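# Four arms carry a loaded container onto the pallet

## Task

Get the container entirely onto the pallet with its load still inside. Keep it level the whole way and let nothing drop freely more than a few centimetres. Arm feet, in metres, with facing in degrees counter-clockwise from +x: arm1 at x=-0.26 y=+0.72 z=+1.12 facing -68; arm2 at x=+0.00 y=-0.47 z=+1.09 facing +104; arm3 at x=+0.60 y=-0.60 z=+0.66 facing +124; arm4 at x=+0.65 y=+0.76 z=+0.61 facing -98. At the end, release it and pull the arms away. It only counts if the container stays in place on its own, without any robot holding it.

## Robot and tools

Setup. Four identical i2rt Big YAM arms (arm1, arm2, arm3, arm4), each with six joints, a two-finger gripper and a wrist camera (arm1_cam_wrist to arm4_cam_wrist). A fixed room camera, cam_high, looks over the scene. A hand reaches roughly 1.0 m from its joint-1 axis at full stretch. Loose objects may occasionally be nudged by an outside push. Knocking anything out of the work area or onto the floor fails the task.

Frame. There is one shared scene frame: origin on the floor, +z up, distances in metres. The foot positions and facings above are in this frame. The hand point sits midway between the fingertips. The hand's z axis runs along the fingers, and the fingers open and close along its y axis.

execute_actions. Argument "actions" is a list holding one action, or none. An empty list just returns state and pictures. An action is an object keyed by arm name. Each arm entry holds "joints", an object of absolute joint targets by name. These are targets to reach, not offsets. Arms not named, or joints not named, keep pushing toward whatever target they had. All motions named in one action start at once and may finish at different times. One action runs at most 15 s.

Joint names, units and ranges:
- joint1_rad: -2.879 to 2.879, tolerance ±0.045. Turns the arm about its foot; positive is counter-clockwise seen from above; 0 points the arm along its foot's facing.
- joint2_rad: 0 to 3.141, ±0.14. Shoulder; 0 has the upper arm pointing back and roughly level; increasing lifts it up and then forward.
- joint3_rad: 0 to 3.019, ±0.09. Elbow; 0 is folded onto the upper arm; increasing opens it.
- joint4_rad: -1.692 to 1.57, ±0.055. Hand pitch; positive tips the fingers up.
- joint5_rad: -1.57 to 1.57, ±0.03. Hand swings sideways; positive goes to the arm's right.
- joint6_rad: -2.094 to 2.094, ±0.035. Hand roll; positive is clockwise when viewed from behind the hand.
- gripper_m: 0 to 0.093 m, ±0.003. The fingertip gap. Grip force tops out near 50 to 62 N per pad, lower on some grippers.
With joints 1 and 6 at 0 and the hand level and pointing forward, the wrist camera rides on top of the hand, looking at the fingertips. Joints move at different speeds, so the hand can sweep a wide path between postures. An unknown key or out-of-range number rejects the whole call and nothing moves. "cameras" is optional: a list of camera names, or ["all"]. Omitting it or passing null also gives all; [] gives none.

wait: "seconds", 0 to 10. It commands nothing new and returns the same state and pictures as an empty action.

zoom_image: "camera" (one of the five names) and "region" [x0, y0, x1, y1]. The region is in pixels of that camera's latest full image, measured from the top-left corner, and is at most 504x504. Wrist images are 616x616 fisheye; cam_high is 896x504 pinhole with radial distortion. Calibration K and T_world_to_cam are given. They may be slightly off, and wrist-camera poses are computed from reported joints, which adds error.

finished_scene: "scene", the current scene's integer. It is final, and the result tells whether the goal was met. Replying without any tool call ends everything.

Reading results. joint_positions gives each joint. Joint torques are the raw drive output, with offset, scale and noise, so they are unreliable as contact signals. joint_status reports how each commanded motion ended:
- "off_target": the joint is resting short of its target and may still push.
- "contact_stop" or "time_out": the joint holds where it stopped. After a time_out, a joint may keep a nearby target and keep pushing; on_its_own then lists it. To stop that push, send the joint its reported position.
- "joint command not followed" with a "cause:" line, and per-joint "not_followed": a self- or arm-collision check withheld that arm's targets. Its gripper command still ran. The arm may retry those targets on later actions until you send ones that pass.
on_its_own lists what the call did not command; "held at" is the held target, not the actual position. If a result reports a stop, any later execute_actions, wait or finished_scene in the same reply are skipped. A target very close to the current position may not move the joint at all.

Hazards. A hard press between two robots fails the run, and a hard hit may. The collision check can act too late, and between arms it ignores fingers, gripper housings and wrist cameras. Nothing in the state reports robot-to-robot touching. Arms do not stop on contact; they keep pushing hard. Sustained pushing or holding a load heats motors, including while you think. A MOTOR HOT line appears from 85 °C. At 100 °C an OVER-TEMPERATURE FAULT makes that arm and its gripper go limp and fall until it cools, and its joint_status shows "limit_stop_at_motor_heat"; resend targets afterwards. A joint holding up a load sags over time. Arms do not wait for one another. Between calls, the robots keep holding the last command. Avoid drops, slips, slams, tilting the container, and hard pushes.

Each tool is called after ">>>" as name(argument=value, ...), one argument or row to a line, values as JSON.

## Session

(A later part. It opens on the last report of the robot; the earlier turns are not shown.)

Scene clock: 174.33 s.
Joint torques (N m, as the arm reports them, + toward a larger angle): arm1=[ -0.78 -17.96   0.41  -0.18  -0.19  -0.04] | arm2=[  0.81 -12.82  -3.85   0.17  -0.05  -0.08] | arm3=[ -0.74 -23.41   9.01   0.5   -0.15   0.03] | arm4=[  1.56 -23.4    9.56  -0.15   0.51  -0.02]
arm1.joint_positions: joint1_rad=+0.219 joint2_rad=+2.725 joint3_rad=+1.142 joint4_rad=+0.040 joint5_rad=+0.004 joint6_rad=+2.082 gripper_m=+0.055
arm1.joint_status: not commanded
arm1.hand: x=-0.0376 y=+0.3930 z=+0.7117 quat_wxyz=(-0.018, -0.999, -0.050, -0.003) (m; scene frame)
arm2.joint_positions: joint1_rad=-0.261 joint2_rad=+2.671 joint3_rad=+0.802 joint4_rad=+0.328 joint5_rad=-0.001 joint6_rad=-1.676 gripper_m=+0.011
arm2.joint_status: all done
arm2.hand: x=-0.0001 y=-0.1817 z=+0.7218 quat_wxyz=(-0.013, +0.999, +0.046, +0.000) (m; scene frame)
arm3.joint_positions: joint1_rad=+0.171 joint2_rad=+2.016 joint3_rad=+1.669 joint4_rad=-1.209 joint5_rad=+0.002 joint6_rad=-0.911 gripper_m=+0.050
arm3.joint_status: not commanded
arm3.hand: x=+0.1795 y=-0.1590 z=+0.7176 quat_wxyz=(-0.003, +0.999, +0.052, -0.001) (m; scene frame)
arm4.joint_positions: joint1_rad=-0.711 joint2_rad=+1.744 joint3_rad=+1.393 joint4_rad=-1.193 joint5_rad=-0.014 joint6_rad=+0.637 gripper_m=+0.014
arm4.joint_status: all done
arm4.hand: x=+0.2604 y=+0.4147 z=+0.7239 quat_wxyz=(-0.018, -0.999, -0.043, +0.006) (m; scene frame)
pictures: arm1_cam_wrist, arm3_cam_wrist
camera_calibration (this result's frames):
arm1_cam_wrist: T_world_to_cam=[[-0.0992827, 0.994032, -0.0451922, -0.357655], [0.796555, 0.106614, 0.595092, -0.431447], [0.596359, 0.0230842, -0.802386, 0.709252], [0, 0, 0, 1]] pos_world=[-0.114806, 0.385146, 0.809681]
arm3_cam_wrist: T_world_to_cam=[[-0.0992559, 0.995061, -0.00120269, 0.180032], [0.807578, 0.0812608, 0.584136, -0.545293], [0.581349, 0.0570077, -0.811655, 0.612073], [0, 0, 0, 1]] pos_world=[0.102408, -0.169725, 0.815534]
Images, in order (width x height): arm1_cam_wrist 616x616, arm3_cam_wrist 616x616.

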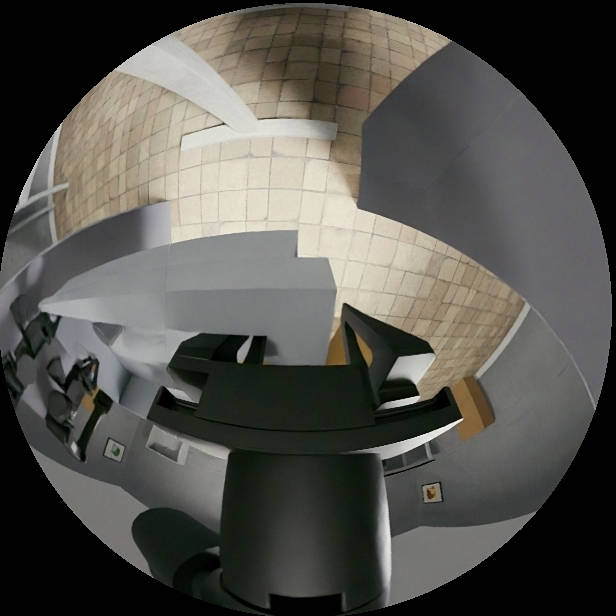

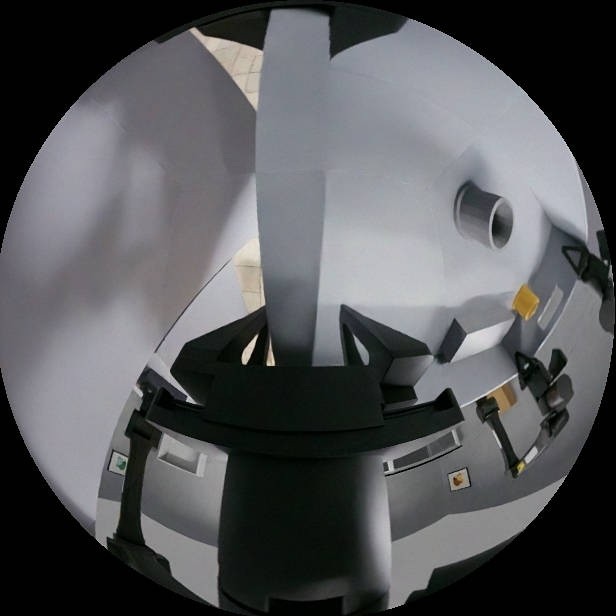

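>>> execute_actions(
  actions=[
    {"arm1":{"joints":{"gripper_m":0}},"arm3":{"joints":{"gripper_m":0,"joint1_rad":0.185,"joint6_rad":-0.885}}},
  ],
  cameras=[],
)

>>> execute_actions(
  actions=[
    {"arm3":{"joints":{"joint2_rad":1.89,"joint3_rad":1.752}},"arm4":{"joints":{"joint2_rad":1.745,"joint3_rad":1.41}},"arm1":{"joints":{"joint2_rad":2.66}},"arm2":{"joints":{"joint2_rad":2.70,"joint3_rad":0.812}}},
  ],
  cameras=[],
)

>>> execute_actions(
  actions=[
    {"arm4":{"joints":{"gripper_m":0.046}}},
  ],
  cameras=[],
)

>>> execute_actions(
  actions=[
    {"arm4":{"joints":{"joint1_rad":-0.763,"joint2_rad":1.848,"joint3_rad":1.565,"joint4_rad":-1.255,"joint6_rad":0.57}}},
  ],
  cameras=[],
)

>>> execute_actions(
  actions=[
    {"arm4":{"joints":{"joint1_rad":-0.804,"joint2_rad":1.948,"joint3_rad":1.703,"joint4_rad":-1.293,"joint6_rad":0.53}}},
  ],
  cameras=[],
)

>>> execute_actions(
  actions=[
    {"arm4":{"joints":{"joint1_rad":-0.839,"joint2_rad":2.046,"joint3_rad":1.857,"joint4_rad":-1.349,"joint6_rad":0.495}}},
  ],
  cameras=["arm4_cam_wrist"],
)

Scene clock: 187.03 s.
Joint torques (N m, as the arm reports them, + toward a larger angle): arm1=[ -0.8  -18.06   0.48  -0.32  -0.33  -0.08] | arm2=[  0.2  -12.79  -3.82  -0.06  -0.09  -0.13] | arm3=[  0.05 -23.14   8.99   0.75  -0.5    0.11] | arm4=[  1.83 -23.48   9.55  -0.2    0.48  -0.01]
arm1.joint_positions: joint1_rad=+0.218 joint2_rad=+2.725 joint3_rad=+1.141 joint4_rad=+0.044 joint5_rad=+0.008 joint6_rad=+2.087 gripper_m=+0.013
arm1.joint_status: gripper_m off_target (ended at +0.013, target +0.000)
arm1.hand: x=-0.0384 y=+0.3921 z=+0.7118 quat_wxyz=(-0.021, -0.999, -0.047, -0.002) (m; scene frame)
arm2.joint_positions: joint1_rad=-0.255 joint2_rad=+2.671 joint3_rad=+0.802 joint4_rad=+0.329 joint5_rad=-0.002 joint6_rad=-1.673 gripper_m=+0.011
arm2.joint_status: not commanded
arm2.hand: x=-0.0020 y=-0.1809 z=+0.7217 quat_wxyz=(-0.014, +0.999, +0.047, -0.001) (m; scene frame)
arm3.joint_positions: joint1_rad=+0.180 joint2_rad=+2.016 joint3_rad=+1.669 joint4_rad=-1.216 joint5_rad=+0.010 joint6_rad=-0.882 gripper_m=+0.012
arm3.joint_status: gripper_m off_target (ended at +0.012, target +0.000); the others done
arm3.hand: x=+0.1777 y=-0.1630 z=+0.7180 quat_wxyz=(-0.003, +0.999, +0.042, +0.003) (m; scene frame)
arm4.joint_positions: joint1_rad=-0.715 joint2_rad=+1.744 joint3_rad=+1.392 joint4_rad=-1.192 joint5_rad=-0.012 joint6_rad=+0.634 gripper_m=+0.014
arm4.joint_status: not commanded
arm4.hand: x=+0.2588 y=+0.4165 z=+0.7236 quat_wxyz=(-0.017, -0.999, -0.043, +0.007) (m; scene frame)
pictures: none
No camera images: the call's "cameras" was empty. Leave "cameras" out to get every camera's image.

Scene clock: 187.73 s.
Joint torques (N m, as the arm reports them, + toward a larger angle): arm1=[ -0.65 -22.39   0.72  -0.33  -0.35  -0.08] | arm2=[ 1.57 -9.33 -1.88 -0.12 -0.04 -0.12] | arm3=[  0.25 -34.11  13.27   0.58  -0.5    0.11] | arm4=[  1.85 -17.66   8.34  -0.19   0.48   0.  ]
arm1.joint_positions: joint1_rad=+0.217 joint2_rad=+2.721 joint3_rad=+1.139 joint4_rad=+0.044 joint5_rad=+0.008 joint6_rad=+2.087 gripper_m=+0.013
arm1.joint_status: all done
arm1.hand: x=-0.0380 y=+0.3913 z=+0.7132 quat_wxyz=(-0.021, -0.999, -0.046, -0.002) (m; scene frame)
arm2.joint_positions: joint1_rad=-0.255 joint2_rad=+2.675 joint3_rad=+0.805 joint4_rad=+0.331 joint5_rad=-0.003 joint6_rad=-1.673 gripper_m=+0.011
arm2.joint_status: all done
arm2.hand: x=-0.0020 y=-0.1809 z=+0.7204 quat_wxyz=(-0.014, +0.999, +0.047, -0.001) (m; scene frame)
arm3.joint_positions: joint1_rad=+0.180 joint2_rad=+2.011 joint3_rad=+1.669 joint4_rad=-1.211 joint5_rad=+0.010 joint6_rad=-0.881 gripper_m=+0.012
arm3.joint_status: all done
arm3.hand: x=+0.1767 y=-0.1619 z=+0.7207 quat_wxyz=(-0.007, +0.999, +0.042, +0.000) (m; scene frame)
arm4.joint_positions: joint1_rad=-0.715 joint2_rad=+1.745 joint3_rad=+1.392 joint4_rad=-1.192 joint5_rad=-0.012 joint6_rad=+0.634 gripper_m=+0.014
arm4.joint_status: all done
arm4.hand: x=+0.2588 y=+0.4166 z=+0.7231 quat_wxyz=(-0.017, -0.999, -0.043, +0.006) (m; scene frame)
pictures: none
No camera images: the call's "cameras" was empty. Leave "cameras" out to get every camera's image.

Scene clock: 188.33 s.
Joint torques (N m, as the arm reports them, + toward a larger angle): arm1=[ -0.83 -22.2    0.76  -0.35  -0.44  -0.08] | arm2=[ 0.63 -8.44 -2.17  0.01  0.13 -0.13] | arm3=[  0.22 -34.23  13.26   0.46  -0.44   0.13] | arm4=[  1.73 -17.48   8.49  -0.29   0.23   0.01]
arm1.joint_positions: joint1_rad=+0.217 joint2_rad=+2.721 joint3_rad=+1.138 joint4_rad=+0.044 joint5_rad=+0.011 joint6_rad=+2.087 gripper_m=+0.013
arm1.joint_status: not commanded
arm1.hand: x=-0.0387 y=+0.3914 z=+0.7131 quat_wxyz=(-0.022, -0.999, -0.046, -0.001) (m; scene frame)
arm2.joint_positions: joint1_rad=-0.255 joint2_rad=+2.674 joint3_rad=+0.805 joint4_rad=+0.331 joint5_rad=-0.007 joint6_rad=-1.673 gripper_m=+0.011
arm2.joint_status: not commanded
arm2.hand: x=-0.0028 y=-0.1803 z=+0.7207 quat_wxyz=(-0.015, +0.999, +0.047, -0.003) (m; scene frame)
arm3.joint_positions: joint1_rad=+0.180 joint2_rad=+2.011 joint3_rad=+1.669 joint4_rad=-1.206 joint5_rad=+0.009 joint6_rad=-0.881 gripper_m=+0.012
arm3.joint_status: not commanded
arm3.hand: x=+0.1756 y=-0.1611 z=+0.7207 quat_wxyz=(-0.008, +0.999, +0.042, -0.002) (m; scene frame)
arm4.joint_positions: joint1_rad=-0.713 joint2_rad=+1.744 joint3_rad=+1.392 joint4_rad=-1.193 joint5_rad=-0.005 joint6_rad=+0.634 gripper_m=+0.046
arm4.joint_status: all done
arm4.hand: x=+0.2586 y=+0.4169 z=+0.7234 quat_wxyz=(-0.014, -0.999, -0.043, +0.009) (m; scene frame)
pictures: none
No camera images: the call's "cameras" was empty. Leave "cameras" out to get every camera's image.

Scene clock: 189.20 s.
Joint torques (N m, as the arm reports them, + toward a larger angle): arm1=[ -0.86 -22.38   0.75  -0.35  -0.43  -0.09] | arm2=[ 0.84 -8.21 -2.1  -0.2   0.17 -0.16] | arm3=[  0.25 -34.    13.27   0.41  -0.44   0.1 ] | arm4=[  1.4  -19.19  10.77  -0.35   0.18  -0.04]
arm1.joint_positions: joint1_rad=+0.217 joint2_rad=+2.721 joint3_rad=+1.138 joint4_rad=+0.044 joint5_rad=+0.011 joint6_rad=+2.087 gripper_m=+0.013
arm1.joint_status: not commanded
arm1.hand: x=-0.0387 y=+0.3914 z=+0.7131 quat_wxyz=(-0.022, -0.999, -0.046, -0.001) (m; scene frame)
arm2.joint_positions: joint1_rad=-0.255 joint2_rad=+2.674 joint3_rad=+0.805 joint4_rad=+0.331 joint5_rad=-0.007 joint6_rad=-1.673 gripper_m=+0.011
arm2.joint_status: not commanded
arm2.hand: x=-0.0028 y=-0.1803 z=+0.7207 quat_wxyz=(-0.015, +0.999, +0.047, -0.003) (m; scene frame)
arm3.joint_positions: joint1_rad=+0.180 joint2_rad=+2.011 joint3_rad=+1.669 joint4_rad=-1.206 joint5_rad=+0.009 joint6_rad=-0.881 gripper_m=+0.012
arm3.joint_status: not commanded
arm3.hand: x=+0.1756 y=-0.1611 z=+0.7207 quat_wxyz=(-0.008, +0.999, +0.042, -0.002) (m; scene frame)
arm4.joint_positions: joint1_rad=-0.766 joint2_rad=+1.846 joint3_rad=+1.515 joint4_rad=-1.242 joint5_rad=-0.004 joint6_rad=+0.585 gripper_m=+0.046
arm4.joint_status: all done
arm4.hand: x=+0.2157 y=+0.4183 z=+0.7162 quat_wxyz=(-0.005, -0.999, -0.042, -0.002) (m; scene frame)
pictures: none
No camera images: the call's "cameras" was empty. Leave "cameras" out to get every camera's image.

Scene clock: 190.00 s.
Joint torques (N m, as the arm reports them, + toward a larger angle): arm1=[ -0.71 -22.28   0.74  -0.34  -0.43  -0.09] | arm2=[ 0.25 -9.47 -2.16 -0.09  0.1  -0.17] | arm3=[  0.24 -34.05  13.26   0.39  -0.45   0.1 ] | arm4=[  1.2  -19.86  10.92  -0.28   0.17  -0.04]
arm1.joint_positions: joint1_rad=+0.217 joint2_rad=+2.721 joint3_rad=+1.138 joint4_rad=+0.044 joint5_rad=+0.011 joint6_rad=+2.087 gripper_m=+0.013
arm1.joint_status: not commanded
arm1.hand: x=-0.0387 y=+0.3914 z=+0.7131 quat_wxyz=(-0.022, -0.999, -0.046, -0.001) (m; scene frame)
arm2.joint_positions: joint1_rad=-0.255 joint2_rad=+2.674 joint3_rad=+0.805 joint4_rad=+0.331 joint5_rad=-0.007 joint6_rad=-1.673 gripper_m=+0.011
arm2.joint_status: not commanded
arm2.hand: x=-0.0028 y=-0.1803 z=+0.7207 quat_wxyz=(-0.015, +0.999, +0.047, -0.003) (m; scene frame)
arm3.joint_positions: joint1_rad=+0.180 joint2_rad=+2.011 joint3_rad=+1.669 joint4_rad=-1.206 joint5_rad=+0.009 joint6_rad=-0.881 gripper_m=+0.012
arm3.joint_status: not commanded
arm3.hand: x=+0.1756 y=-0.1611 z=+0.7207 quat_wxyz=(-0.008, +0.999, +0.042, -0.002) (m; scene frame)
arm4.joint_positions: joint1_rad=-0.805 joint2_rad=+1.939 joint3_rad=+1.654 joint4_rad=-1.280 joint5_rad=-0.004 joint6_rad=+0.546 gripper_m=+0.046
arm4.joint_status: all done
arm4.hand: x=+0.1717 y=+0.4125 z=+0.7157 quat_wxyz=(-0.008, -0.999, -0.042, +0.002) (m; scene frame)
pictures: none
No camera images: the call's "cameras" was empty. Leave "cameras" out to get every camera's image.

Scene clock: 190.90 s.
Joint torques (N m, as the arm reports them, + toward a larger angle): arm1=[ -0.68 -22.43   0.77  -0.38  -0.44  -0.08] | arm2=[ 0.78 -9.18 -2.    0.01  0.09 -0.06] | arm3=[  0.16 -34.14  13.26   0.4   -0.45   0.1 ] | arm4=[  1.46 -21.77  11.    -0.31   0.18  -0.03]
arm1.joint_positions: joint1_rad=+0.217 joint2_rad=+2.721 joint3_rad=+1.138 joint4_rad=+0.044 joint5_rad=+0.011 joint6_rad=+2.087 gripper_m=+0.013
arm1.joint_status: not commanded
arm1.hand: x=-0.0387 y=+0.3914 z=+0.7131 quat_wxyz=(-0.022, -0.999, -0.046, -0.001) (m; scene frame)
arm2.joint_positions: joint1_rad=-0.255 joint2_rad=+2.674 joint3_rad=+0.805 joint4_rad=+0.331 joint5_rad=-0.007 joint6_rad=-1.673 gripper_m=+0.011
arm2.joint_status: not commanded
arm2.hand: x=-0.0028 y=-0.1803 z=+0.7207 quat_wxyz=(-0.015, +0.999, +0.047, -0.003) (m; scene frame)
arm3.joint_positions: joint1_rad=+0.180 joint2_rad=+2.011 joint3_rad=+1.669 joint4_rad=-1.206 joint5_rad=+0.009 joint6_rad=-0.881 gripper_m=+0.012
arm3.joint_status: not commanded
arm3.hand: x=+0.1756 y=-0.1611 z=+0.7207 quat_wxyz=(-0.008, +0.999, +0.042, -0.002) (m; scene frame)
arm4.joint_positions: joint1_rad=-0.839 joint2_rad=+2.038 joint3_rad=+1.806 joint4_rad=-1.335 joint5_rad=-0.004 joint6_rad=+0.510 gripper_m=+0.046
arm4.joint_status: all done
arm4.hand: x=+0.1301 y=+0.4087 z=+0.7139 quat_wxyz=(-0.007, -0.999, -0.043, +0.001) (m; scene frame)
pictures: arm4_cam_wrist
camera_calibration (this result's frames):
arm4_cam_wrist: T_world_to_cam=[[-0.0908795, 0.995712, -0.0172771, -0.384897], [0.809107, 0.0839401, 0.581636, -0.551678], [0.580592, 0.0388798, -0.813266, 0.610266], [0, 0, 0, 1]] pos_world=[0.0570711, 0.405827, 0.810534]
Images, in order (width x height): arm4_cam_wrist 616x616.

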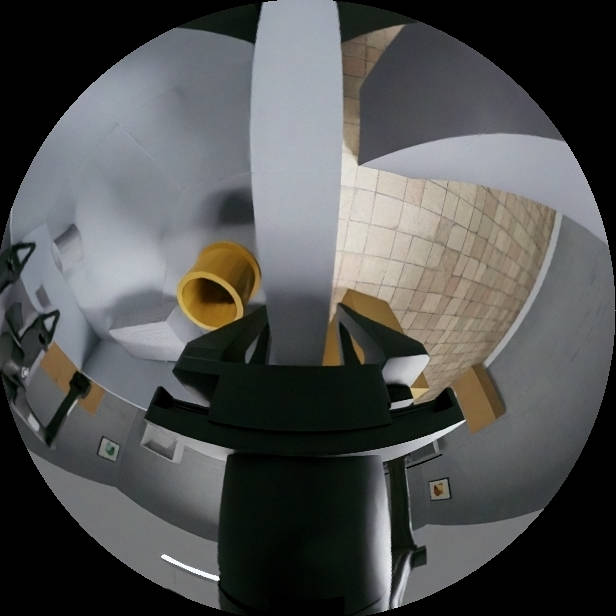

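>>> execute_actions(
  actions=[
    {"arm4":{"joints":{"gripper_m":0}}},
  ],
  cameras=[],
)

>>> execute_actions(
  actions=[
    {"arm4":{"joints":{"joint2_rad":1.945,"joint3_rad":1.87}},"arm3":{"joints":{"joint2_rad":1.945,"joint3_rad":1.725}},"arm1":{"joints":{"joint2_rad":2.708}},"arm2":{"joints":{"joint2_rad":2.674,"joint3_rad":0.805}}},
  ],
  cameras=[],
)

>>> execute_actions(
  actions=[
    {"arm1":{"joints":{"gripper_m":0.06}},"arm2":{"joints":{"gripper_m":0.06}}},
  ],
  cameras=[],
)

>>> execute_actions(
  actions=[
    {"arm1":{"joints":{"joint2_rad":2.595,"joint3_rad":1.055,"joint4_rad":0.0}},"arm2":{"joints":{"joint2_rad":2.567,"joint3_rad":0.728,"joint4_rad":0.285}}},
  ],
  cameras=[],
)

>>> execute_actions(
  actions=[
    {"arm1":{"joints":{"joint2_rad":2.455,"joint3_rad":0.976,"joint4_rad":-0.053}},"arm2":{"joints":{"joint2_rad":2.40,"joint3_rad":0.645,"joint4_rad":0.21}}},
  ],
  cameras=[],
)

>>> execute_actions(
  actions=[
    {"arm3":{"joints":{"joint1_rad":0.122,"joint2_rad":1.912,"joint3_rad":1.585,"joint4_rad":-1.115,"joint6_rad":-0.945}},"arm4":{"joints":{"joint1_rad":-0.80,"joint2_rad":1.875,"joint3_rad":1.68,"joint4_rad":-1.24,"joint6_rad":0.545}}},
  ],
  cameras=[],
)

>>> execute_actions(
  actions=[
    {"arm3":{"joints":{"joint1_rad":0.076,"joint2_rad":1.893,"joint3_rad":1.48,"joint4_rad":-1.03,"joint6_rad":-0.985}},"arm4":{"joints":{"joint1_rad":-0.76,"joint2_rad":1.83,"joint3_rad":1.538,"joint4_rad":-1.14,"joint6_rad":0.588}}},
  ],
  cameras=["cam_high"],
)

Scene clock: 203.40 s.
Joint torques (N m, as the arm reports them, + toward a larger angle): arm1=[ -0.33 -23.05   0.86  -0.39  -0.4   -0.08] | arm2=[ 0.59 -8.82 -2.26  0.21  0.09 -0.12] | arm3=[  0.25 -33.98  13.3    0.45  -0.45   0.09] | arm4=[  1.59 -21.78  10.85  -0.35   0.99  -0.03]
arm1.joint_positions: joint1_rad=+0.216 joint2_rad=+2.720 joint3_rad=+1.137 joint4_rad=+0.044 joint5_rad=+0.010 joint6_rad=+2.087 gripper_m=+0.013
arm1.joint_status: not commanded
arm1.hand: x=-0.0389 y=+0.3913 z=+0.7135 quat_wxyz=(-0.022, -0.999, -0.046, -0.001) (m; scene frame)
arm2.joint_positions: joint1_rad=-0.254 joint2_rad=+2.674 joint3_rad=+0.805 joint4_rad=+0.331 joint5_rad=-0.006 joint6_rad=-1.671 gripper_m=+0.011
arm2.joint_status: not commanded
arm2.hand: x=-0.0029 y=-0.1804 z=+0.7207 quat_wxyz=(-0.015, +0.999, +0.047, -0.003) (m; scene frame)
arm3.joint_positions: joint1_rad=+0.180 joint2_rad=+2.011 joint3_rad=+1.669 joint4_rad=-1.206 joint5_rad=+0.008 joint6_rad=-0.881 gripper_m=+0.012
arm3.joint_status: not commanded
arm3.hand: x=+0.1755 y=-0.1613 z=+0.7207 quat_wxyz=(-0.008, +0.999, +0.042, -0.002) (m; scene frame)
arm4.joint_positions: joint1_rad=-0.841 joint2_rad=+2.039 joint3_rad=+1.810 joint4_rad=-1.334 joint5_rad=-0.029 joint6_rad=+0.506 gripper_m=+0.013
arm4.joint_status: gripper_m off_target (ended at +0.013, target +0.000)
arm4.hand: x=+0.1306 y=+0.4051 z=+0.7150 quat_wxyz=(-0.019, -0.999, -0.044, -0.004) (m; scene frame)
pictures: none
No camera images: the call's "cameras" was empty. Leave "cameras" out to get every camera's image.

Scene clock: 204.07 s.
Joint torques (N m, as the arm reports them, + toward a larger angle): arm1=[ -0.63 -17.92   0.86  -0.37  -0.38  -0.08] | arm2=[  0.79 -10.49  -2.79  -0.2    0.12  -0.14] | arm3=[  0.17 -29.3   11.42   0.42  -0.48   0.11] | arm4=[  1.3  -29.65  11.72  -0.39   0.97   0.01]
arm1.joint_positions: joint1_rad=+0.216 joint2_rad=+2.722 joint3_rad=+1.137 joint4_rad=+0.044 joint5_rad=+0.009 joint6_rad=+2.087 gripper_m=+0.013
arm1.joint_status: all done
arm1.hand: x=-0.0394 y=+0.3924 z=+0.7127 quat_wxyz=(-0.020, -0.999, -0.046, -0.001) (m; scene frame)
arm2.joint_positions: joint1_rad=-0.254 joint2_rad=+2.673 joint3_rad=+0.805 joint4_rad=+0.331 joint5_rad=-0.005 joint6_rad=-1.671 gripper_m=+0.011
arm2.joint_status: all done
arm2.hand: x=-0.0028 y=-0.1798 z=+0.7210 quat_wxyz=(-0.015, +0.999, +0.047, -0.002) (m; scene frame)
arm3.joint_positions: joint1_rad=+0.180 joint2_rad=+2.012 joint3_rad=+1.669 joint4_rad=-1.206 joint5_rad=+0.009 joint6_rad=-0.881 gripper_m=+0.012
arm3.joint_status: all done
arm3.hand: x=+0.1757 y=-0.1613 z=+0.7201 quat_wxyz=(-0.008, +0.999, +0.042, -0.001) (m; scene frame)
arm4.joint_positions: joint1_rad=-0.841 joint2_rad=+2.035 joint3_rad=+1.811 joint4_rad=-1.333 joint5_rad=-0.029 joint6_rad=+0.506 gripper_m=+0.013
arm4.joint_status: all done
arm4.hand: x=+0.1303 y=+0.4049 z=+0.7173 quat_wxyz=(-0.020, -0.999, -0.044, -0.002) (m; scene frame)
pictures: none
No camera images: the call's "cameras" was empty. Leave "cameras" out to get every camera's image.

Scene clock: 204.70 s.
Joint torques (N m, as the arm reports them, + toward a larger angle): arm1=[ -0.54 -18.07   0.78  -0.29  -0.18  -0.08] | arm2=[  1.38 -10.97  -2.73  -0.14   0.02   0.  ] | arm3=[  0.16 -29.32  11.44   0.36  -0.55   0.07] | arm4=[  1.51 -29.92  11.75  -0.37   1.11  -0.01]
arm1.joint_positions: joint1_rad=+0.216 joint2_rad=+2.722 joint3_rad=+1.139 joint4_rad=+0.042 joint5_rad=+0.004 joint6_rad=+2.087 gripper_m=+0.060
arm1.joint_status: all done
arm1.hand: x=-0.0382 y=+0.3921 z=+0.7128 quat_wxyz=(-0.019, -0.999, -0.046, -0.003) (m; scene frame)
arm2.joint_positions: joint1_rad=-0.254 joint2_rad=+2.673 joint3_rad=+0.805 joint4_rad=+0.331 joint5_rad=-0.003 joint6_rad=-1.681 gripper_m=+0.060
arm2.joint_status: all done
arm2.hand: x=-0.0024 y=-0.1798 z=+0.7210 quat_wxyz=(-0.015, +0.999, +0.052, -0.001) (m; scene frame)
arm3.joint_positions: joint1_rad=+0.181 joint2_rad=+2.012 joint3_rad=+1.669 joint4_rad=-1.206 joint5_rad=+0.011 joint6_rad=-0.879 gripper_m=+0.012
arm3.joint_status: not commanded
arm3.hand: x=+0.1754 y=-0.1613 z=+0.7203 quat_wxyz=(-0.009, +0.999, +0.041, -0.001) (m; scene frame)
arm4.joint_positions: joint1_rad=-0.842 joint2_rad=+2.035 joint3_rad=+1.811 joint4_rad=-1.333 joint5_rad=-0.032 joint6_rad=+0.506 gripper_m=+0.013
arm4.joint_status: not commanded
arm4.hand: x=+0.1301 y=+0.4050 z=+0.7174 quat_wxyz=(-0.021, -0.999, -0.044, -0.002) (m; scene frame)
pictures: none
No camera images: the call's "cameras" was empty. Leave "cameras" out to get every camera's image.

Scene clock: 205.60 s.
Joint torques (N m, as the arm reports them, + toward a larger angle): arm1=[ -0.81 -16.82   0.59  -0.25  -0.18  -0.07] | arm2=[  0.1  -10.1   -2.9   -0.09  -0.03  -0.04] | arm3=[  0.2  -29.28  11.42   0.39  -0.55   0.07] | arm4=[  1.21 -29.91  11.71  -0.39   1.08   0.  ]
arm1.joint_positions: joint1_rad=+0.216 joint2_rad=+2.598 joint3_rad=+1.056 joint4_rad=+0.010 joint5_rad=+0.004 joint6_rad=+2.087 gripper_m=+0.060
arm1.joint_status: all done
arm1.hand: x=-0.0362 y=+0.3900 z=+0.7585 quat_wxyz=(-0.023, -0.999, -0.046, -0.006) (m; scene frame)
arm2.joint_positions: joint1_rad=-0.254 joint2_rad=+2.559 joint3_rad=+0.736 joint4_rad=+0.292 joint5_rad=-0.003 joint6_rad=-1.681 gripper_m=+0.060
arm2.joint_status: all done
arm2.hand: x=-0.0023 y=-0.1770 z=+0.7575 quat_wxyz=(-0.018, +0.998, +0.052, -0.001) (m; scene frame)
arm3.joint_positions: joint1_rad=+0.181 joint2_rad=+2.012 joint3_rad=+1.669 joint4_rad=-1.206 joint5_rad=+0.011 joint6_rad=-0.879 gripper_m=+0.012
arm3.joint_status: not commanded
arm3.hand: x=+0.1754 y=-0.1613 z=+0.7203 quat_wxyz=(-0.009, +0.999, +0.041, -0.001) (m; scene frame)
arm4.joint_positions: joint1_rad=-0.842 joint2_rad=+2.035 joint3_rad=+1.811 joint4_rad=-1.333 joint5_rad=-0.032 joint6_rad=+0.506 gripper_m=+0.013
arm4.joint_status: not commanded
arm4.hand: x=+0.1301 y=+0.4050 z=+0.7174 quat_wxyz=(-0.021, -0.999, -0.044, -0.002) (m; scene frame)
pictures: none
No camera images: the call's "cameras" was empty. Leave "cameras" out to get every camera's image.

Scene clock: 206.57 s.
Joint torques (N m, as the arm reports them, + toward a larger angle): arm1=[ -0.65 -16.56   1.13   0.08  -0.18  -0.08] | arm2=[ 0.73 -9.95 -1.44 -0.04 -0.05 -0.01] | arm3=[  0.11 -29.27  11.43   0.39  -0.56   0.07] | arm4=[  1.44 -30.07  11.71  -0.38   1.11   0.  ]
arm1.joint_positions: joint1_rad=+0.216 joint2_rad=+2.455 joint3_rad=+0.976 joint4_rad=-0.045 joint5_rad=+0.004 joint6_rad=+2.087 gripper_m=+0.060
arm1.joint_status: all done
arm1.hand: x=-0.0342 y=+0.3881 z=+0.8097 quat_wxyz=(-0.026, -0.999, -0.046, -0.008) (m; scene frame)
arm2.joint_positions: joint1_rad=-0.254 joint2_rad=+2.389 joint3_rad=+0.645 joint4_rad=+0.215 joint5_rad=-0.003 joint6_rad=-1.682 gripper_m=+0.060
arm2.joint_status: all done
arm2.hand: x=-0.0023 y=-0.1772 z=+0.8088 quat_wxyz=(-0.019, +0.998, +0.053, +0.000) (m; scene frame)
arm3.joint_positions: joint1_rad=+0.181 joint2_rad=+2.012 joint3_rad=+1.669 joint4_rad=-1.206 joint5_rad=+0.011 joint6_rad=-0.879 gripper_m=+0.012
arm3.joint_status: not commanded
arm3.hand: x=+0.1754 y=-0.1613 z=+0.7203 quat_wxyz=(-0.009, +0.999, +0.041, -0.001) (m; scene frame)
arm4.joint_positions: joint1_rad=-0.842 joint2_rad=+2.035 joint3_rad=+1.811 joint4_rad=-1.333 joint5_rad=-0.032 joint6_rad=+0.506 gripper_m=+0.013
arm4.joint_status: not commanded
arm4.hand: x=+0.1301 y=+0.4050 z=+0.7174 quat_wxyz=(-0.021, -0.999, -0.044, -0.002) (m; scene frame)
pictures: none
No camera images: the call's "cameras" was empty. Leave "cameras" out to get every camera's image.

Scene clock: 207.60 s.
Joint torques (N m, as the arm reports them, + toward a larger angle): arm1=[ -0.79 -16.18   1.07  -0.11  -0.18  -0.08] | arm2=[ 0.58 -9.38 -1.2  -0.1   0.   -0.02] | arm3=[ -0.52 -28.2    9.71   0.42  -0.62   0.01] | arm4=[  2.52 -27.96   9.69  -0.03   1.18   0.28]
arm1.joint_positions: joint1_rad=+0.216 joint2_rad=+2.455 joint3_rad=+0.976 joint4_rad=-0.045 joint5_rad=+0.004 joint6_rad=+2.087 gripper_m=+0.060
arm1.joint_status: not commanded
arm1.hand: x=-0.0342 y=+0.3881 z=+0.8097 quat_wxyz=(-0.026, -0.999, -0.046, -0.008) (m; scene frame)
arm2.joint_positions: joint1_rad=-0.254 joint2_rad=+2.389 joint3_rad=+0.645 joint4_rad=+0.215 joint5_rad=-0.003 joint6_rad=-1.682 gripper_m=+0.060
arm2.joint_status: not commanded
arm2.hand: x=-0.0023 y=-0.1772 z=+0.8088 quat_wxyz=(-0.019, +0.998, +0.053, +0.000) (m; scene frame)
arm3.joint_positions: joint1_rad=+0.128 joint2_rad=+1.977 joint3_rad=+1.550 joint4_rad=-1.114 joint5_rad=+0.012 joint6_rad=-0.934 gripper_m=+0.012
arm3.joint_status: all done
arm3.hand: x=+0.2137 y=-0.1555 z=+0.6979 quat_wxyz=(-0.012, +0.999, +0.042, -0.002) (m; scene frame)
arm4.joint_positions: joint1_rad=-0.818 joint2_rad=+1.959 joint3_rad=+1.645 joint4_rad=-1.236 joint5_rad=-0.034 joint6_rad=+0.525 gripper_m=+0.012
arm4.joint_status: all done
arm4.hand: x=+0.1647 y=+0.4104 z=+0.7008 quat_wxyz=(-0.024, -0.999, -0.046, -0.001) (m; scene frame)
pictures: none
No camera images: the call's "cameras" was empty. Leave "cameras" out to get every camera's image.

Scene clock: 208.57 s.
Joint torques (N m, as the arm reports them, + toward a larger angle): arm1=[ -0.63 -15.93   1.17  -0.12  -0.18  -0.08] | arm2=[ 0.91 -8.94 -1.55  0.26 -0.07 -0.08] | arm3=[ -0.71 -27.07   9.63   0.47  -0.53  -0.03] | arm4=[  2.45 -26.75   9.46   0.11   1.1    0.26]
arm1.joint_positions: joint1_rad=+0.216 joint2_rad=+2.455 joint3_rad=+0.976 joint4_rad=-0.045 joint5_rad=+0.004 joint6_rad=+2.087 gripper_m=+0.060
arm1.joint_status: not commanded
arm1.hand: x=-0.0342 y=+0.3881 z=+0.8097 quat_wxyz=(-0.026, -0.999, -0.046, -0.008) (m; scene frame)
arm2.joint_positions: joint1_rad=-0.254 joint2_rad=+2.389 joint3_rad=+0.645 joint4_rad=+0.215 joint5_rad=-0.003 joint6_rad=-1.682 gripper_m=+0.060
arm2.joint_status: not commanded
arm2.hand: x=-0.0023 y=-0.1772 z=+0.8088 quat_wxyz=(-0.019, +0.998, +0.053, +0.000) (m; scene frame)
arm3.joint_positions: joint1_rad=+0.085 joint2_rad=+1.955 joint3_rad=+1.443 joint4_rad=-1.030 joint5_rad=+0.010 joint6_rad=-0.970 gripper_m=+0.012
arm3.joint_status: all done
arm3.hand: x=+0.2468 y=-0.1571 z=+0.6737 quat_wxyz=(-0.011, +0.999, +0.039, -0.002) (m; scene frame)
arm4.joint_positions: joint1_rad=-0.779 joint2_rad=+1.914 joint3_rad=+1.502 joint4_rad=-1.138 joint5_rad=-0.032 joint6_rad=+0.570 gripper_m=+0.012
arm4.joint_status: all done
arm4.hand: x=+0.2005 y=+0.4092 z=+0.6748 quat_wxyz=(-0.023, -0.999, -0.043, -0.001) (m; scene frame)
pictures: cam_high
Images, in order (width x height): cam_high 896x504.

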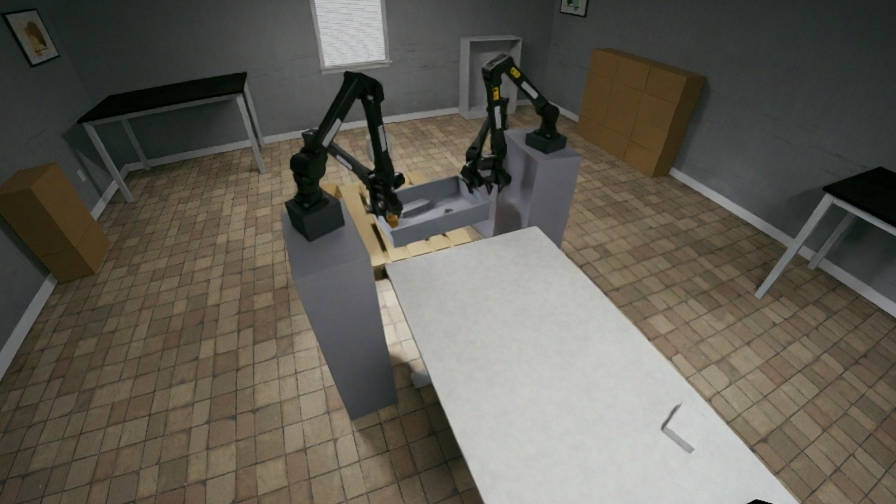

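>>> execute_actions(
  actions=[
    {"arm3":{"joints":{"joint1_rad":-0.023,"joint2_rad":1.886,"joint3_rad":1.303,"joint4_rad":-0.865,"joint6_rad":-1.075}},"arm4":{"joints":{"joint1_rad":-0.67,"joint2_rad":1.772,"joint3_rad":1.288,"joint4_rad":-0.95,"joint6_rad":0.695}}},
  ],
  cameras=["cam_high"],
)

>>> execute_actions(
  actions=[
    {"arm3":{"joints":{"joint1_rad":-0.137,"joint2_rad":1.92,"joint3_rad":1.167,"joint4_rad":-0.70,"joint6_rad":-1.175}},"arm4":{"joints":{"joint1_rad":-0.558,"joint2_rad":1.762,"joint3_rad":1.08,"joint4_rad":-0.765,"joint6_rad":0.82}}},
  ],
  cameras=[],
)

>>> execute_actions(
  actions=[
    {"arm3":{"joints":{"joint1_rad":-0.262,"joint2_rad":2.0,"joint3_rad":1.072,"joint4_rad":-0.547,"joint6_rad":-1.29}},"arm4":{"joints":{"joint1_rad":-0.42,"joint2_rad":1.805,"joint3_rad":0.912,"joint4_rad":-0.572,"joint6_rad":0.972}}},
  ],
  cameras=[],
)

>>> execute_actions(
  actions=[
    {"arm3":{"joints":{"joint1_rad":-0.403,"joint2_rad":2.102,"joint3_rad":1.027,"joint4_rad":-0.409,"joint6_rad":-1.415}},"arm4":{"joints":{"joint1_rad":-0.253,"joint2_rad":1.895,"joint3_rad":0.80,"joint4_rad":-0.384,"joint6_rad":1.153}}},
  ],
  cameras=[],
)

>>> execute_actions(
  actions=[
    {"arm3":{"joints":{"joint1_rad":-0.551,"joint2_rad":2.225,"joint3_rad":1.035,"joint4_rad":-0.295,"joint6_rad":-1.55}},"arm4":{"joints":{"joint1_rad":-0.058,"joint2_rad":2.03,"joint3_rad":0.748,"joint4_rad":-0.205,"joint6_rad":1.363}}},
  ],
  cameras=[],
)

>>> execute_actions(
  actions=[
    {"arm3":{"joints":{"joint1_rad":-0.702,"joint2_rad":2.361,"joint3_rad":1.10,"joint4_rad":-0.217,"joint6_rad":-1.685}},"arm4":{"joints":{"joint1_rad":0.154,"joint2_rad":2.19,"joint3_rad":0.775,"joint4_rad":-0.07,"joint6_rad":1.589}}},
  ],
  cameras=[],
)

>>> execute_actions(
  actions=[
    {"arm3":{"joints":{"joint1_rad":-0.848,"joint2_rad":2.5,"joint3_rad":1.205,"joint4_rad":-0.182,"joint6_rad":-1.818}},"arm4":{"joints":{"joint1_rad":0.365,"joint2_rad":2.348,"joint3_rad":0.858,"joint4_rad":0.006,"joint6_rad":1.815}}},
  ],
  cameras=[],
)

>>> execute_actions(
  actions=[
    {"arm3":{"joints":{"joint2_rad":2.6,"joint3_rad":1.27,"joint4_rad":-0.14}},"arm4":{"joints":{"joint2_rad":2.465,"joint3_rad":0.917,"joint4_rad":0.065}}},
  ],
  cameras=["cam_high","arm3_cam_wrist","arm4_cam_wrist"],
)

Scene clock: 238.83 s.
Joint torques (N m, as the arm reports them, + toward a larger angle): arm1=[ -0.74 -16.17   1.17  -0.08  -0.17  -0.08] | arm2=[ 1.3  -8.83 -1.5  -0.05 -0.05 -0.02] | arm3=[ -0.6  -24.51   9.36   0.56  -0.37  -0.01] | arm4=[  2.48 -24.08   9.26   0.11   0.98   0.25]
arm1.joint_positions: joint1_rad=+0.216 joint2_rad=+2.455 joint3_rad=+0.976 joint4_rad=-0.045 joint5_rad=+0.004 joint6_rad=+2.087 gripper_m=+0.060
arm1.joint_status: not commanded
arm1.hand: x=-0.0342 y=+0.3881 z=+0.8097 quat_wxyz=(-0.026, -0.999, -0.046, -0.008) (m; scene frame)
arm2.joint_positions: joint1_rad=-0.254 joint2_rad=+2.389 joint3_rad=+0.645 joint4_rad=+0.215 joint5_rad=-0.003 joint6_rad=-1.682 gripper_m=+0.060
arm2.joint_status: not commanded
arm2.hand: x=-0.0023 y=-0.1772 z=+0.8088 quat_wxyz=(-0.019, +0.998, +0.053, +0.000) (m; scene frame)
arm3.joint_positions: joint1_rad=-0.017 joint2_rad=+1.935 joint3_rad=+1.259 joint4_rad=-0.867 joint5_rad=+0.007 joint6_rad=-1.062 gripper_m=+0.012
arm3.joint_status: all done
arm3.hand: x=+0.3160 y=-0.1589 z=+0.6264 quat_wxyz=(-0.010, +0.999, +0.034, -0.002) (m; scene frame)
arm4.joint_positions: joint1_rad=-0.687 joint2_rad=+1.847 joint3_rad=+1.246 joint4_rad=-0.948 joint5_rad=-0.027 joint6_rad=+0.678 gripper_m=+0.012
arm4.joint_status: all done
arm4.hand: x=+0.2765 y=+0.4086 z=+0.6241 quat_wxyz=(-0.022, -0.999, -0.035, +0.000) (m; scene frame)
pictures: cam_high
Images, in order (width x height): cam_high 896x504.

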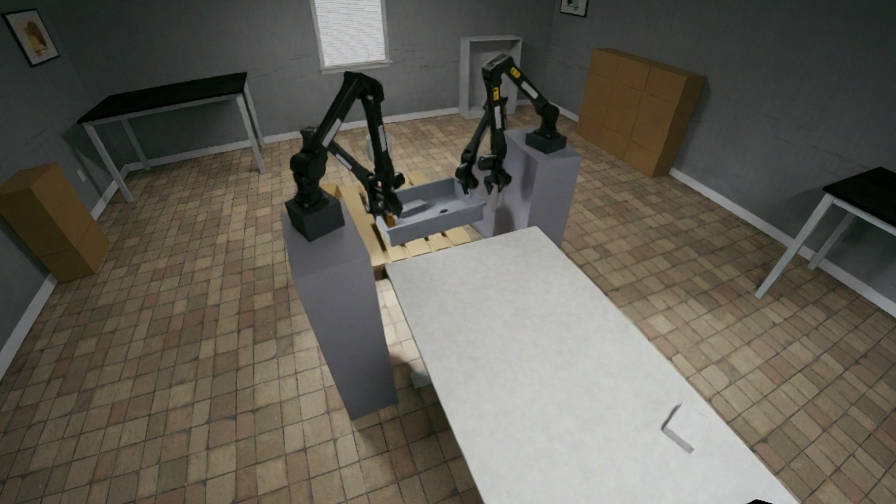

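Scene clock: 239.93 s.
Joint torques (N m, as the arm reports them, + toward a larger angle): arm1=[ -0.78 -16.     1.18  -0.09  -0.18  -0.08] | arm2=[ 0.44 -9.94 -1.6   0.28 -0.05 -0.03] | arm3=[ -0.21 -23.58   8.37   0.43  -0.37  -0.03] | arm4=[  2.25 -21.59   8.5    0.01   0.82   0.19]
arm1.joint_positions: joint1_rad=+0.216 joint2_rad=+2.455 joint3_rad=+0.976 joint4_rad=-0.045 joint5_rad=+0.004 joint6_rad=+2.087 gripper_m=+0.060
arm1.joint_status: not commanded
arm1.hand: x=-0.0342 y=+0.3881 z=+0.8097 quat_wxyz=(-0.026, -0.999, -0.046, -0.008) (m; scene frame)
arm2.joint_positions: joint1_rad=-0.254 joint2_rad=+2.389 joint3_rad=+0.645 joint4_rad=+0.215 joint5_rad=-0.003 joint6_rad=-1.682 gripper_m=+0.060
arm2.joint_status: not commanded
arm2.hand: x=-0.0023 y=-0.1772 z=+0.8088 quat_wxyz=(-0.019, +0.998, +0.053, +0.000) (m; scene frame)
arm3.joint_positions: joint1_rad=-0.133 joint2_rad=+1.970 joint3_rad=+1.123 joint4_rad=-0.698 joint5_rad=+0.006 joint6_rad=-1.161 gripper_m=+0.012
arm3.joint_status: all done
arm3.hand: x=+0.3844 y=-0.1595 z=+0.5727 quat_wxyz=(-0.010, +1.000, +0.025, +0.000) (m; scene frame)
arm4.joint_positions: joint1_rad=-0.572 joint2_rad=+1.828 joint3_rad=+1.035 joint4_rad=-0.760 joint5_rad=-0.023 joint6_rad=+0.810 gripper_m=+0.013
arm4.joint_status: all done
arm4.hand: x=+0.3540 y=+0.4098 z=+0.5708 quat_wxyz=(-0.018, -0.999, -0.026, -0.003) (m; scene frame)
pictures: none
No camera images: the call's "cameras" was empty. Leave "cameras" out to get every camera's image.

Scene clock: 241.03 s.
Joint torques (N m, as the arm reports them, + toward a larger angle): arm1=[ -0.78 -16.16   1.2   -0.11  -0.17  -0.08] | arm2=[ 0.79 -8.88 -1.53  0.15 -0.02  0.01] | arm3=[ -0.12 -22.9    6.61   0.12  -0.29  -0.06] | arm4=[  1.94 -19.67   6.93  -0.13   0.75   0.12]
arm1.joint_positions: joint1_rad=+0.216 joint2_rad=+2.455 joint3_rad=+0.976 joint4_rad=-0.045 joint5_rad=+0.004 joint6_rad=+2.087 gripper_m=+0.060
arm1.joint_status: not commanded
arm1.hand: x=-0.0342 y=+0.3881 z=+0.8097 quat_wxyz=(-0.026, -0.999, -0.046, -0.008) (m; scene frame)
arm2.joint_positions: joint1_rad=-0.254 joint2_rad=+2.389 joint3_rad=+0.645 joint4_rad=+0.215 joint5_rad=-0.003 joint6_rad=-1.682 gripper_m=+0.060
arm2.joint_status: not commanded
arm2.hand: x=-0.0023 y=-0.1772 z=+0.8088 quat_wxyz=(-0.019, +0.998, +0.053, +0.000) (m; scene frame)
arm3.joint_positions: joint1_rad=-0.263 joint2_rad=+2.047 joint3_rad=+1.038 joint4_rad=-0.538 joint5_rad=+0.005 joint6_rad=-1.273 gripper_m=+0.012
arm3.joint_status: all done
arm3.hand: x=+0.4521 y=-0.1603 z=+0.5187 quat_wxyz=(-0.009, +1.000, +0.016, +0.001) (m; scene frame)
arm4.joint_positions: joint1_rad=-0.430 joint2_rad=+1.863 joint3_rad=+0.872 joint4_rad=-0.565 joint5_rad=-0.020 joint6_rad=+0.969 gripper_m=+0.013
arm4.joint_status: all done
arm4.hand: x=+0.4313 y=+0.4112 z=+0.5178 quat_wxyz=(-0.016, -1.000, -0.018, -0.004) (m; scene frame)
pictures: none
No camera images: the call's "cameras" was empty. Leave "cameras" out to get every camera's image.

Scene clock: 242.17 s.
Joint torques (N m, as the arm reports them, + toward a larger angle): arm1=[ -0.74 -16.15   1.19  -0.07  -0.18  -0.08] | arm2=[ 1.12 -9.44 -1.38 -0.16 -0.09 -0.02] | arm3=[  0.17 -23.45   5.14  -0.01  -0.13  -0.01] | arm4=[  1.51 -18.96   4.93  -0.17   0.66   0.1 ]
arm1.joint_positions: joint1_rad=+0.216 joint2_rad=+2.455 joint3_rad=+0.976 joint4_rad=-0.045 joint5_rad=+0.004 joint6_rad=+2.087 gripper_m=+0.060
arm1.joint_status: not commanded
arm1.hand: x=-0.0342 y=+0.3881 z=+0.8097 quat_wxyz=(-0.026, -0.999, -0.046, -0.008) (m; scene frame)
arm2.joint_positions: joint1_rad=-0.254 joint2_rad=+2.389 joint3_rad=+0.645 joint4_rad=+0.215 joint5_rad=-0.003 joint6_rad=-1.682 gripper_m=+0.060
arm2.joint_status: not commanded
arm2.hand: x=-0.0023 y=-0.1772 z=+0.8088 quat_wxyz=(-0.019, +0.998, +0.053, +0.000) (m; scene frame)
arm3.joint_positions: joint1_rad=-0.407 joint2_rad=+2.153 joint3_rad=+0.999 joint4_rad=-0.397 joint5_rad=+0.001 joint6_rad=-1.403 gripper_m=+0.013
arm3.joint_status: all done
arm3.hand: x=+0.5195 y=-0.1620 z=+0.4667 quat_wxyz=(-0.007, +1.000, +0.009, +0.001) (m; scene frame)
arm4.joint_positions: joint1_rad=-0.258 joint2_rad=+1.950 joint3_rad=+0.770 joint4_rad=-0.375 joint5_rad=-0.017 joint6_rad=+1.154 gripper_m=+0.013
arm4.joint_status: all done
arm4.hand: x=+0.5065 y=+0.4113 z=+0.4674 quat_wxyz=(-0.015, -1.000, -0.011, -0.005) (m; scene frame)
pictures: none
No camera images: the call's "cameras" was empty. Leave "cameras" out to get every camera's image.

Scene clock: 243.30 s.
Joint torques (N m, as the arm reports them, + toward a larger angle): arm1=[ -0.73 -16.22   1.17  -0.09  -0.17  -0.08] | arm2=[ 0.51 -9.54 -1.42 -0.08 -0.08 -0.01] | arm3=[  0.27 -22.95   4.76  -0.11   0.18   0.05] | arm4=[  0.93 -19.15   2.66  -0.25   0.53   0.07]
arm1.joint_positions: joint1_rad=+0.216 joint2_rad=+2.455 joint3_rad=+0.976 joint4_rad=-0.045 joint5_rad=+0.004 joint6_rad=+2.087 gripper_m=+0.060
arm1.joint_status: not commanded
arm1.hand: x=-0.0342 y=+0.3881 z=+0.8097 quat_wxyz=(-0.026, -0.999, -0.046, -0.008) (m; scene frame)
arm2.joint_positions: joint1_rad=-0.254 joint2_rad=+2.389 joint3_rad=+0.645 joint4_rad=+0.215 joint5_rad=-0.003 joint6_rad=-1.682 gripper_m=+0.060
arm2.joint_status: not commanded
arm2.hand: x=-0.0023 y=-0.1772 z=+0.8088 quat_wxyz=(-0.019, +0.998, +0.053, +0.000) (m; scene frame)
arm3.joint_positions: joint1_rad=-0.558 joint2_rad=+2.270 joint3_rad=+0.999 joint4_rad=-0.281 joint5_rad=-0.006 joint6_rad=-1.542 gripper_m=+0.013
arm3.joint_status: all done
arm3.hand: x=+0.5862 y=-0.1662 z=+0.4185 quat_wxyz=(-0.007, +1.000, +0.003, -0.001) (m; scene frame)
arm4.joint_positions: joint1_rad=-0.058 joint2_rad=+2.087 joint3_rad=+0.732 joint4_rad=-0.194 joint5_rad=-0.013 joint6_rad=+1.366 gripper_m=+0.013
arm4.joint_status: all done
arm4.hand: x=+0.5814 y=+0.4086 z=+0.4168 quat_wxyz=(-0.016, -1.000, -0.006, -0.004) (m; scene frame)
pictures: none
No camera images: the call's "cameras" was empty. Leave "cameras" out to get every camera's image.

Scene clock: 244.47 s.
Joint torques (N m, as the arm reports them, + toward a larger angle): arm1=[ -0.77 -16.11   1.18  -0.12  -0.18  -0.09] | arm2=[ 0.8  -9.19 -1.59 -0.08 -0.07 -0.03] | arm3=[  0.77 -24.27   4.27  -0.2    0.45   0.14] | arm4=[  0.62 -18.9    2.29  -0.39   0.34   0.03]
arm1.joint_positions: joint1_rad=+0.216 joint2_rad=+2.455 joint3_rad=+0.976 joint4_rad=-0.045 joint5_rad=+0.004 joint6_rad=+2.087 gripper_m=+0.060
arm1.joint_status: not commanded
arm1.hand: x=-0.0342 y=+0.3881 z=+0.8097 quat_wxyz=(-0.026, -0.999, -0.046, -0.008) (m; scene frame)
arm2.joint_positions: joint1_rad=-0.254 joint2_rad=+2.389 joint3_rad=+0.645 joint4_rad=+0.215 joint5_rad=-0.003 joint6_rad=-1.682 gripper_m=+0.060
arm2.joint_status: not commanded
arm2.hand: x=-0.0023 y=-0.1772 z=+0.8088 quat_wxyz=(-0.019, +0.998, +0.053, +0.000) (m; scene frame)
arm3.joint_positions: joint1_rad=-0.713 joint2_rad=+2.410 joint3_rad=+1.063 joint4_rad=-0.200 joint5_rad=-0.012 joint6_rad=-1.683 gripper_m=+0.013
arm3.joint_status: all done
arm3.hand: x=+0.6533 y=-0.1651 z=+0.3675 quat_wxyz=(-0.009, +1.000, -0.004, -0.002) (m; scene frame)
arm4.joint_positions: joint1_rad=+0.160 joint2_rad=+2.242 joint3_rad=+0.751 joint4_rad=-0.054 joint5_rad=-0.007 joint6_rad=+1.596 gripper_m=+0.013
arm4.joint_status: all done
arm4.hand: x=+0.6571 y=+0.4097 z=+0.3676 quat_wxyz=(-0.017, -1.000, +0.000, -0.004) (m; scene frame)
pictures: none
No camera images: the call's "cameras" was empty. Leave "cameras" out to get every camera's image.

Scene clock: 245.60 s.
Joint torques (N m, as the arm reports them, + toward a larger angle): arm1=[ -0.75 -16.03   1.16  -0.08  -0.19  -0.07] | arm2=[ 1.31 -8.41 -1.52  0.1  -0.03 -0.03] | arm3=[  0.85 -25.4    3.95  -0.16   0.57   0.18] | arm4=[  0.13 -20.91   0.69  -0.38   0.16  -0.01]
arm1.joint_positions: joint1_rad=+0.216 joint2_rad=+2.455 joint3_rad=+0.976 joint4_rad=-0.045 joint5_rad=+0.004 joint6_rad=+2.087 gripper_m=+0.060
arm1.joint_status: not commanded
arm1.hand: x=-0.0342 y=+0.3881 z=+0.8097 quat_wxyz=(-0.026, -0.999, -0.046, -0.008) (m; scene frame)
arm2.joint_positions: joint1_rad=-0.254 joint2_rad=+2.389 joint3_rad=+0.645 joint4_rad=+0.215 joint5_rad=-0.003 joint6_rad=-1.682 gripper_m=+0.060
arm2.joint_status: not commanded
arm2.hand: x=-0.0023 y=-0.1772 z=+0.8088 quat_wxyz=(-0.019, +0.998, +0.053, +0.000) (m; scene frame)
arm3.joint_positions: joint1_rad=-0.863 joint2_rad=+2.555 joint3_rad=+1.168 joint4_rad=-0.167 joint5_rad=-0.015 joint6_rad=-1.820 gripper_m=+0.013
arm3.joint_status: all done
arm3.hand: x=+0.7203 y=-0.1690 z=+0.3157 quat_wxyz=(-0.007, +1.000, -0.011, -0.002) (m; scene frame)
arm4.joint_positions: joint1_rad=+0.377 joint2_rad=+2.407 joint3_rad=+0.847 joint4_rad=+0.021 joint5_rad=-0.002 joint6_rad=+1.825 gripper_m=+0.013
arm4.joint_status: all done
arm4.hand: x=+0.7337 y=+0.4065 z=+0.3154 quat_wxyz=(-0.019, -1.000, +0.007, -0.005) (m; scene frame)
pictures: none
No camera images: the call's "cameras" was empty. Leave "cameras" out to get every camera's image.

Scene clock: 246.50 s.
Joint torques (N m, as the arm reports them, + toward a larger angle): arm1=[ -0.62 -16.23   1.19  -0.09  -0.18  -0.08] | arm2=[ 1.22 -9.62 -1.52  0.01 -0.08 -0.02] | arm3=[  0.89 -25.68   3.76   0.13   0.62   0.18] | arm4=[ -0.06 -21.     0.19  -0.24   0.1   -0.01]
arm1.joint_positions: joint1_rad=+0.216 joint2_rad=+2.455 joint3_rad=+0.976 joint4_rad=-0.045 joint5_rad=+0.004 joint6_rad=+2.087 gripper_m=+0.060
arm1.joint_status: not commanded
arm1.hand: x=-0.0342 y=+0.3881 z=+0.8097 quat_wxyz=(-0.026, -0.999, -0.046, -0.008) (m; scene frame)
arm2.joint_positions: joint1_rad=-0.254 joint2_rad=+2.389 joint3_rad=+0.645 joint4_rad=+0.215 joint5_rad=-0.003 joint6_rad=-1.682 gripper_m=+0.060
arm2.joint_status: not commanded
arm2.hand: x=-0.0023 y=-0.1772 z=+0.8088 quat_wxyz=(-0.019, +0.998, +0.053, +0.000) (m; scene frame)
arm3.joint_positions: joint1_rad=-0.863 joint2_rad=+2.655 joint3_rad=+1.231 joint4_rad=-0.133 joint5_rad=-0.016 joint6_rad=-1.820 gripper_m=+0.013
arm3.joint_status: all done
arm3.hand: x=+0.7201 y=-0.1700 z=+0.2774 quat_wxyz=(-0.006, +1.000, -0.011, -0.003) (m; scene frame)
arm4.joint_positions: joint1_rad=+0.377 joint2_rad=+2.523 joint3_rad=+0.908 joint4_rad=+0.076 joint5_rad=-0.001 joint6_rad=+1.825 gripper_m=+0.013
arm4.joint_status: all done
arm4.hand: x=+0.7336 y=+0.4056 z=+0.2767 quat_wxyz=(-0.020, -1.000, +0.007, -0.004) (m; scene frame)
pictures: arm3_cam_wrist, arm4_cam_wrist, cam_high
camera_calibration (this result's frames):
arm3_cam_wrist: T_world_to_cam=[[0.0255669, 0.999663, 0.00457027, 0.153441], [0.81356, -0.0234635, 0.581008, -0.745086], [0.580919, -0.0111364, -0.813885, -0.0695547], [0, 0, 0, 1]] pos_world=[0.642654, -0.171646, 0.37559]
arm4_cam_wrist: T_world_to_cam=[[0.00795308, 0.999055, -0.0427387, -0.401311], [0.807098, 0.0188197, 0.590117, -0.759918], [0.590363, -0.0391876, -0.806186, -0.0730401], [0, 0, 0, 1]] pos_world=[0.65964, 0.41237, 0.372405]
Images, in order (width x height): arm3_cam_wrist 616x616, arm4_cam_wrist 616x616, cam_high 896x504.

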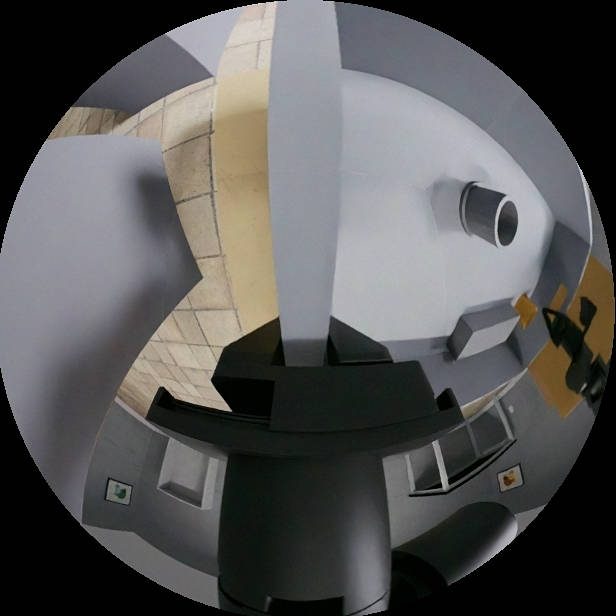

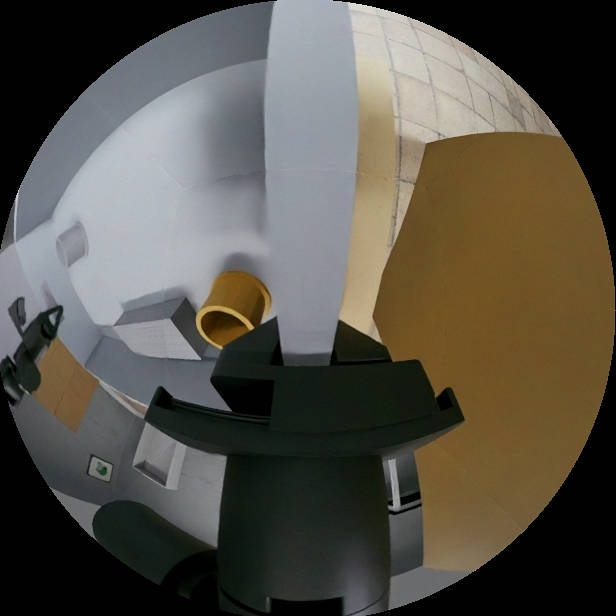

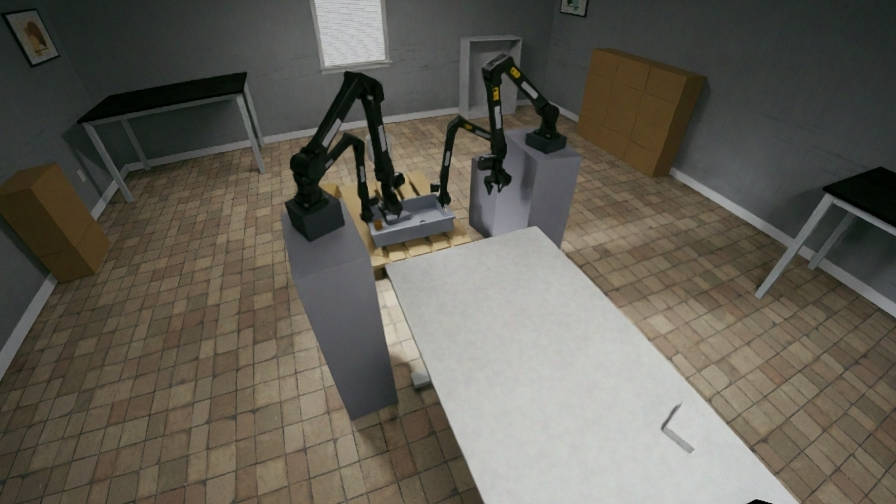

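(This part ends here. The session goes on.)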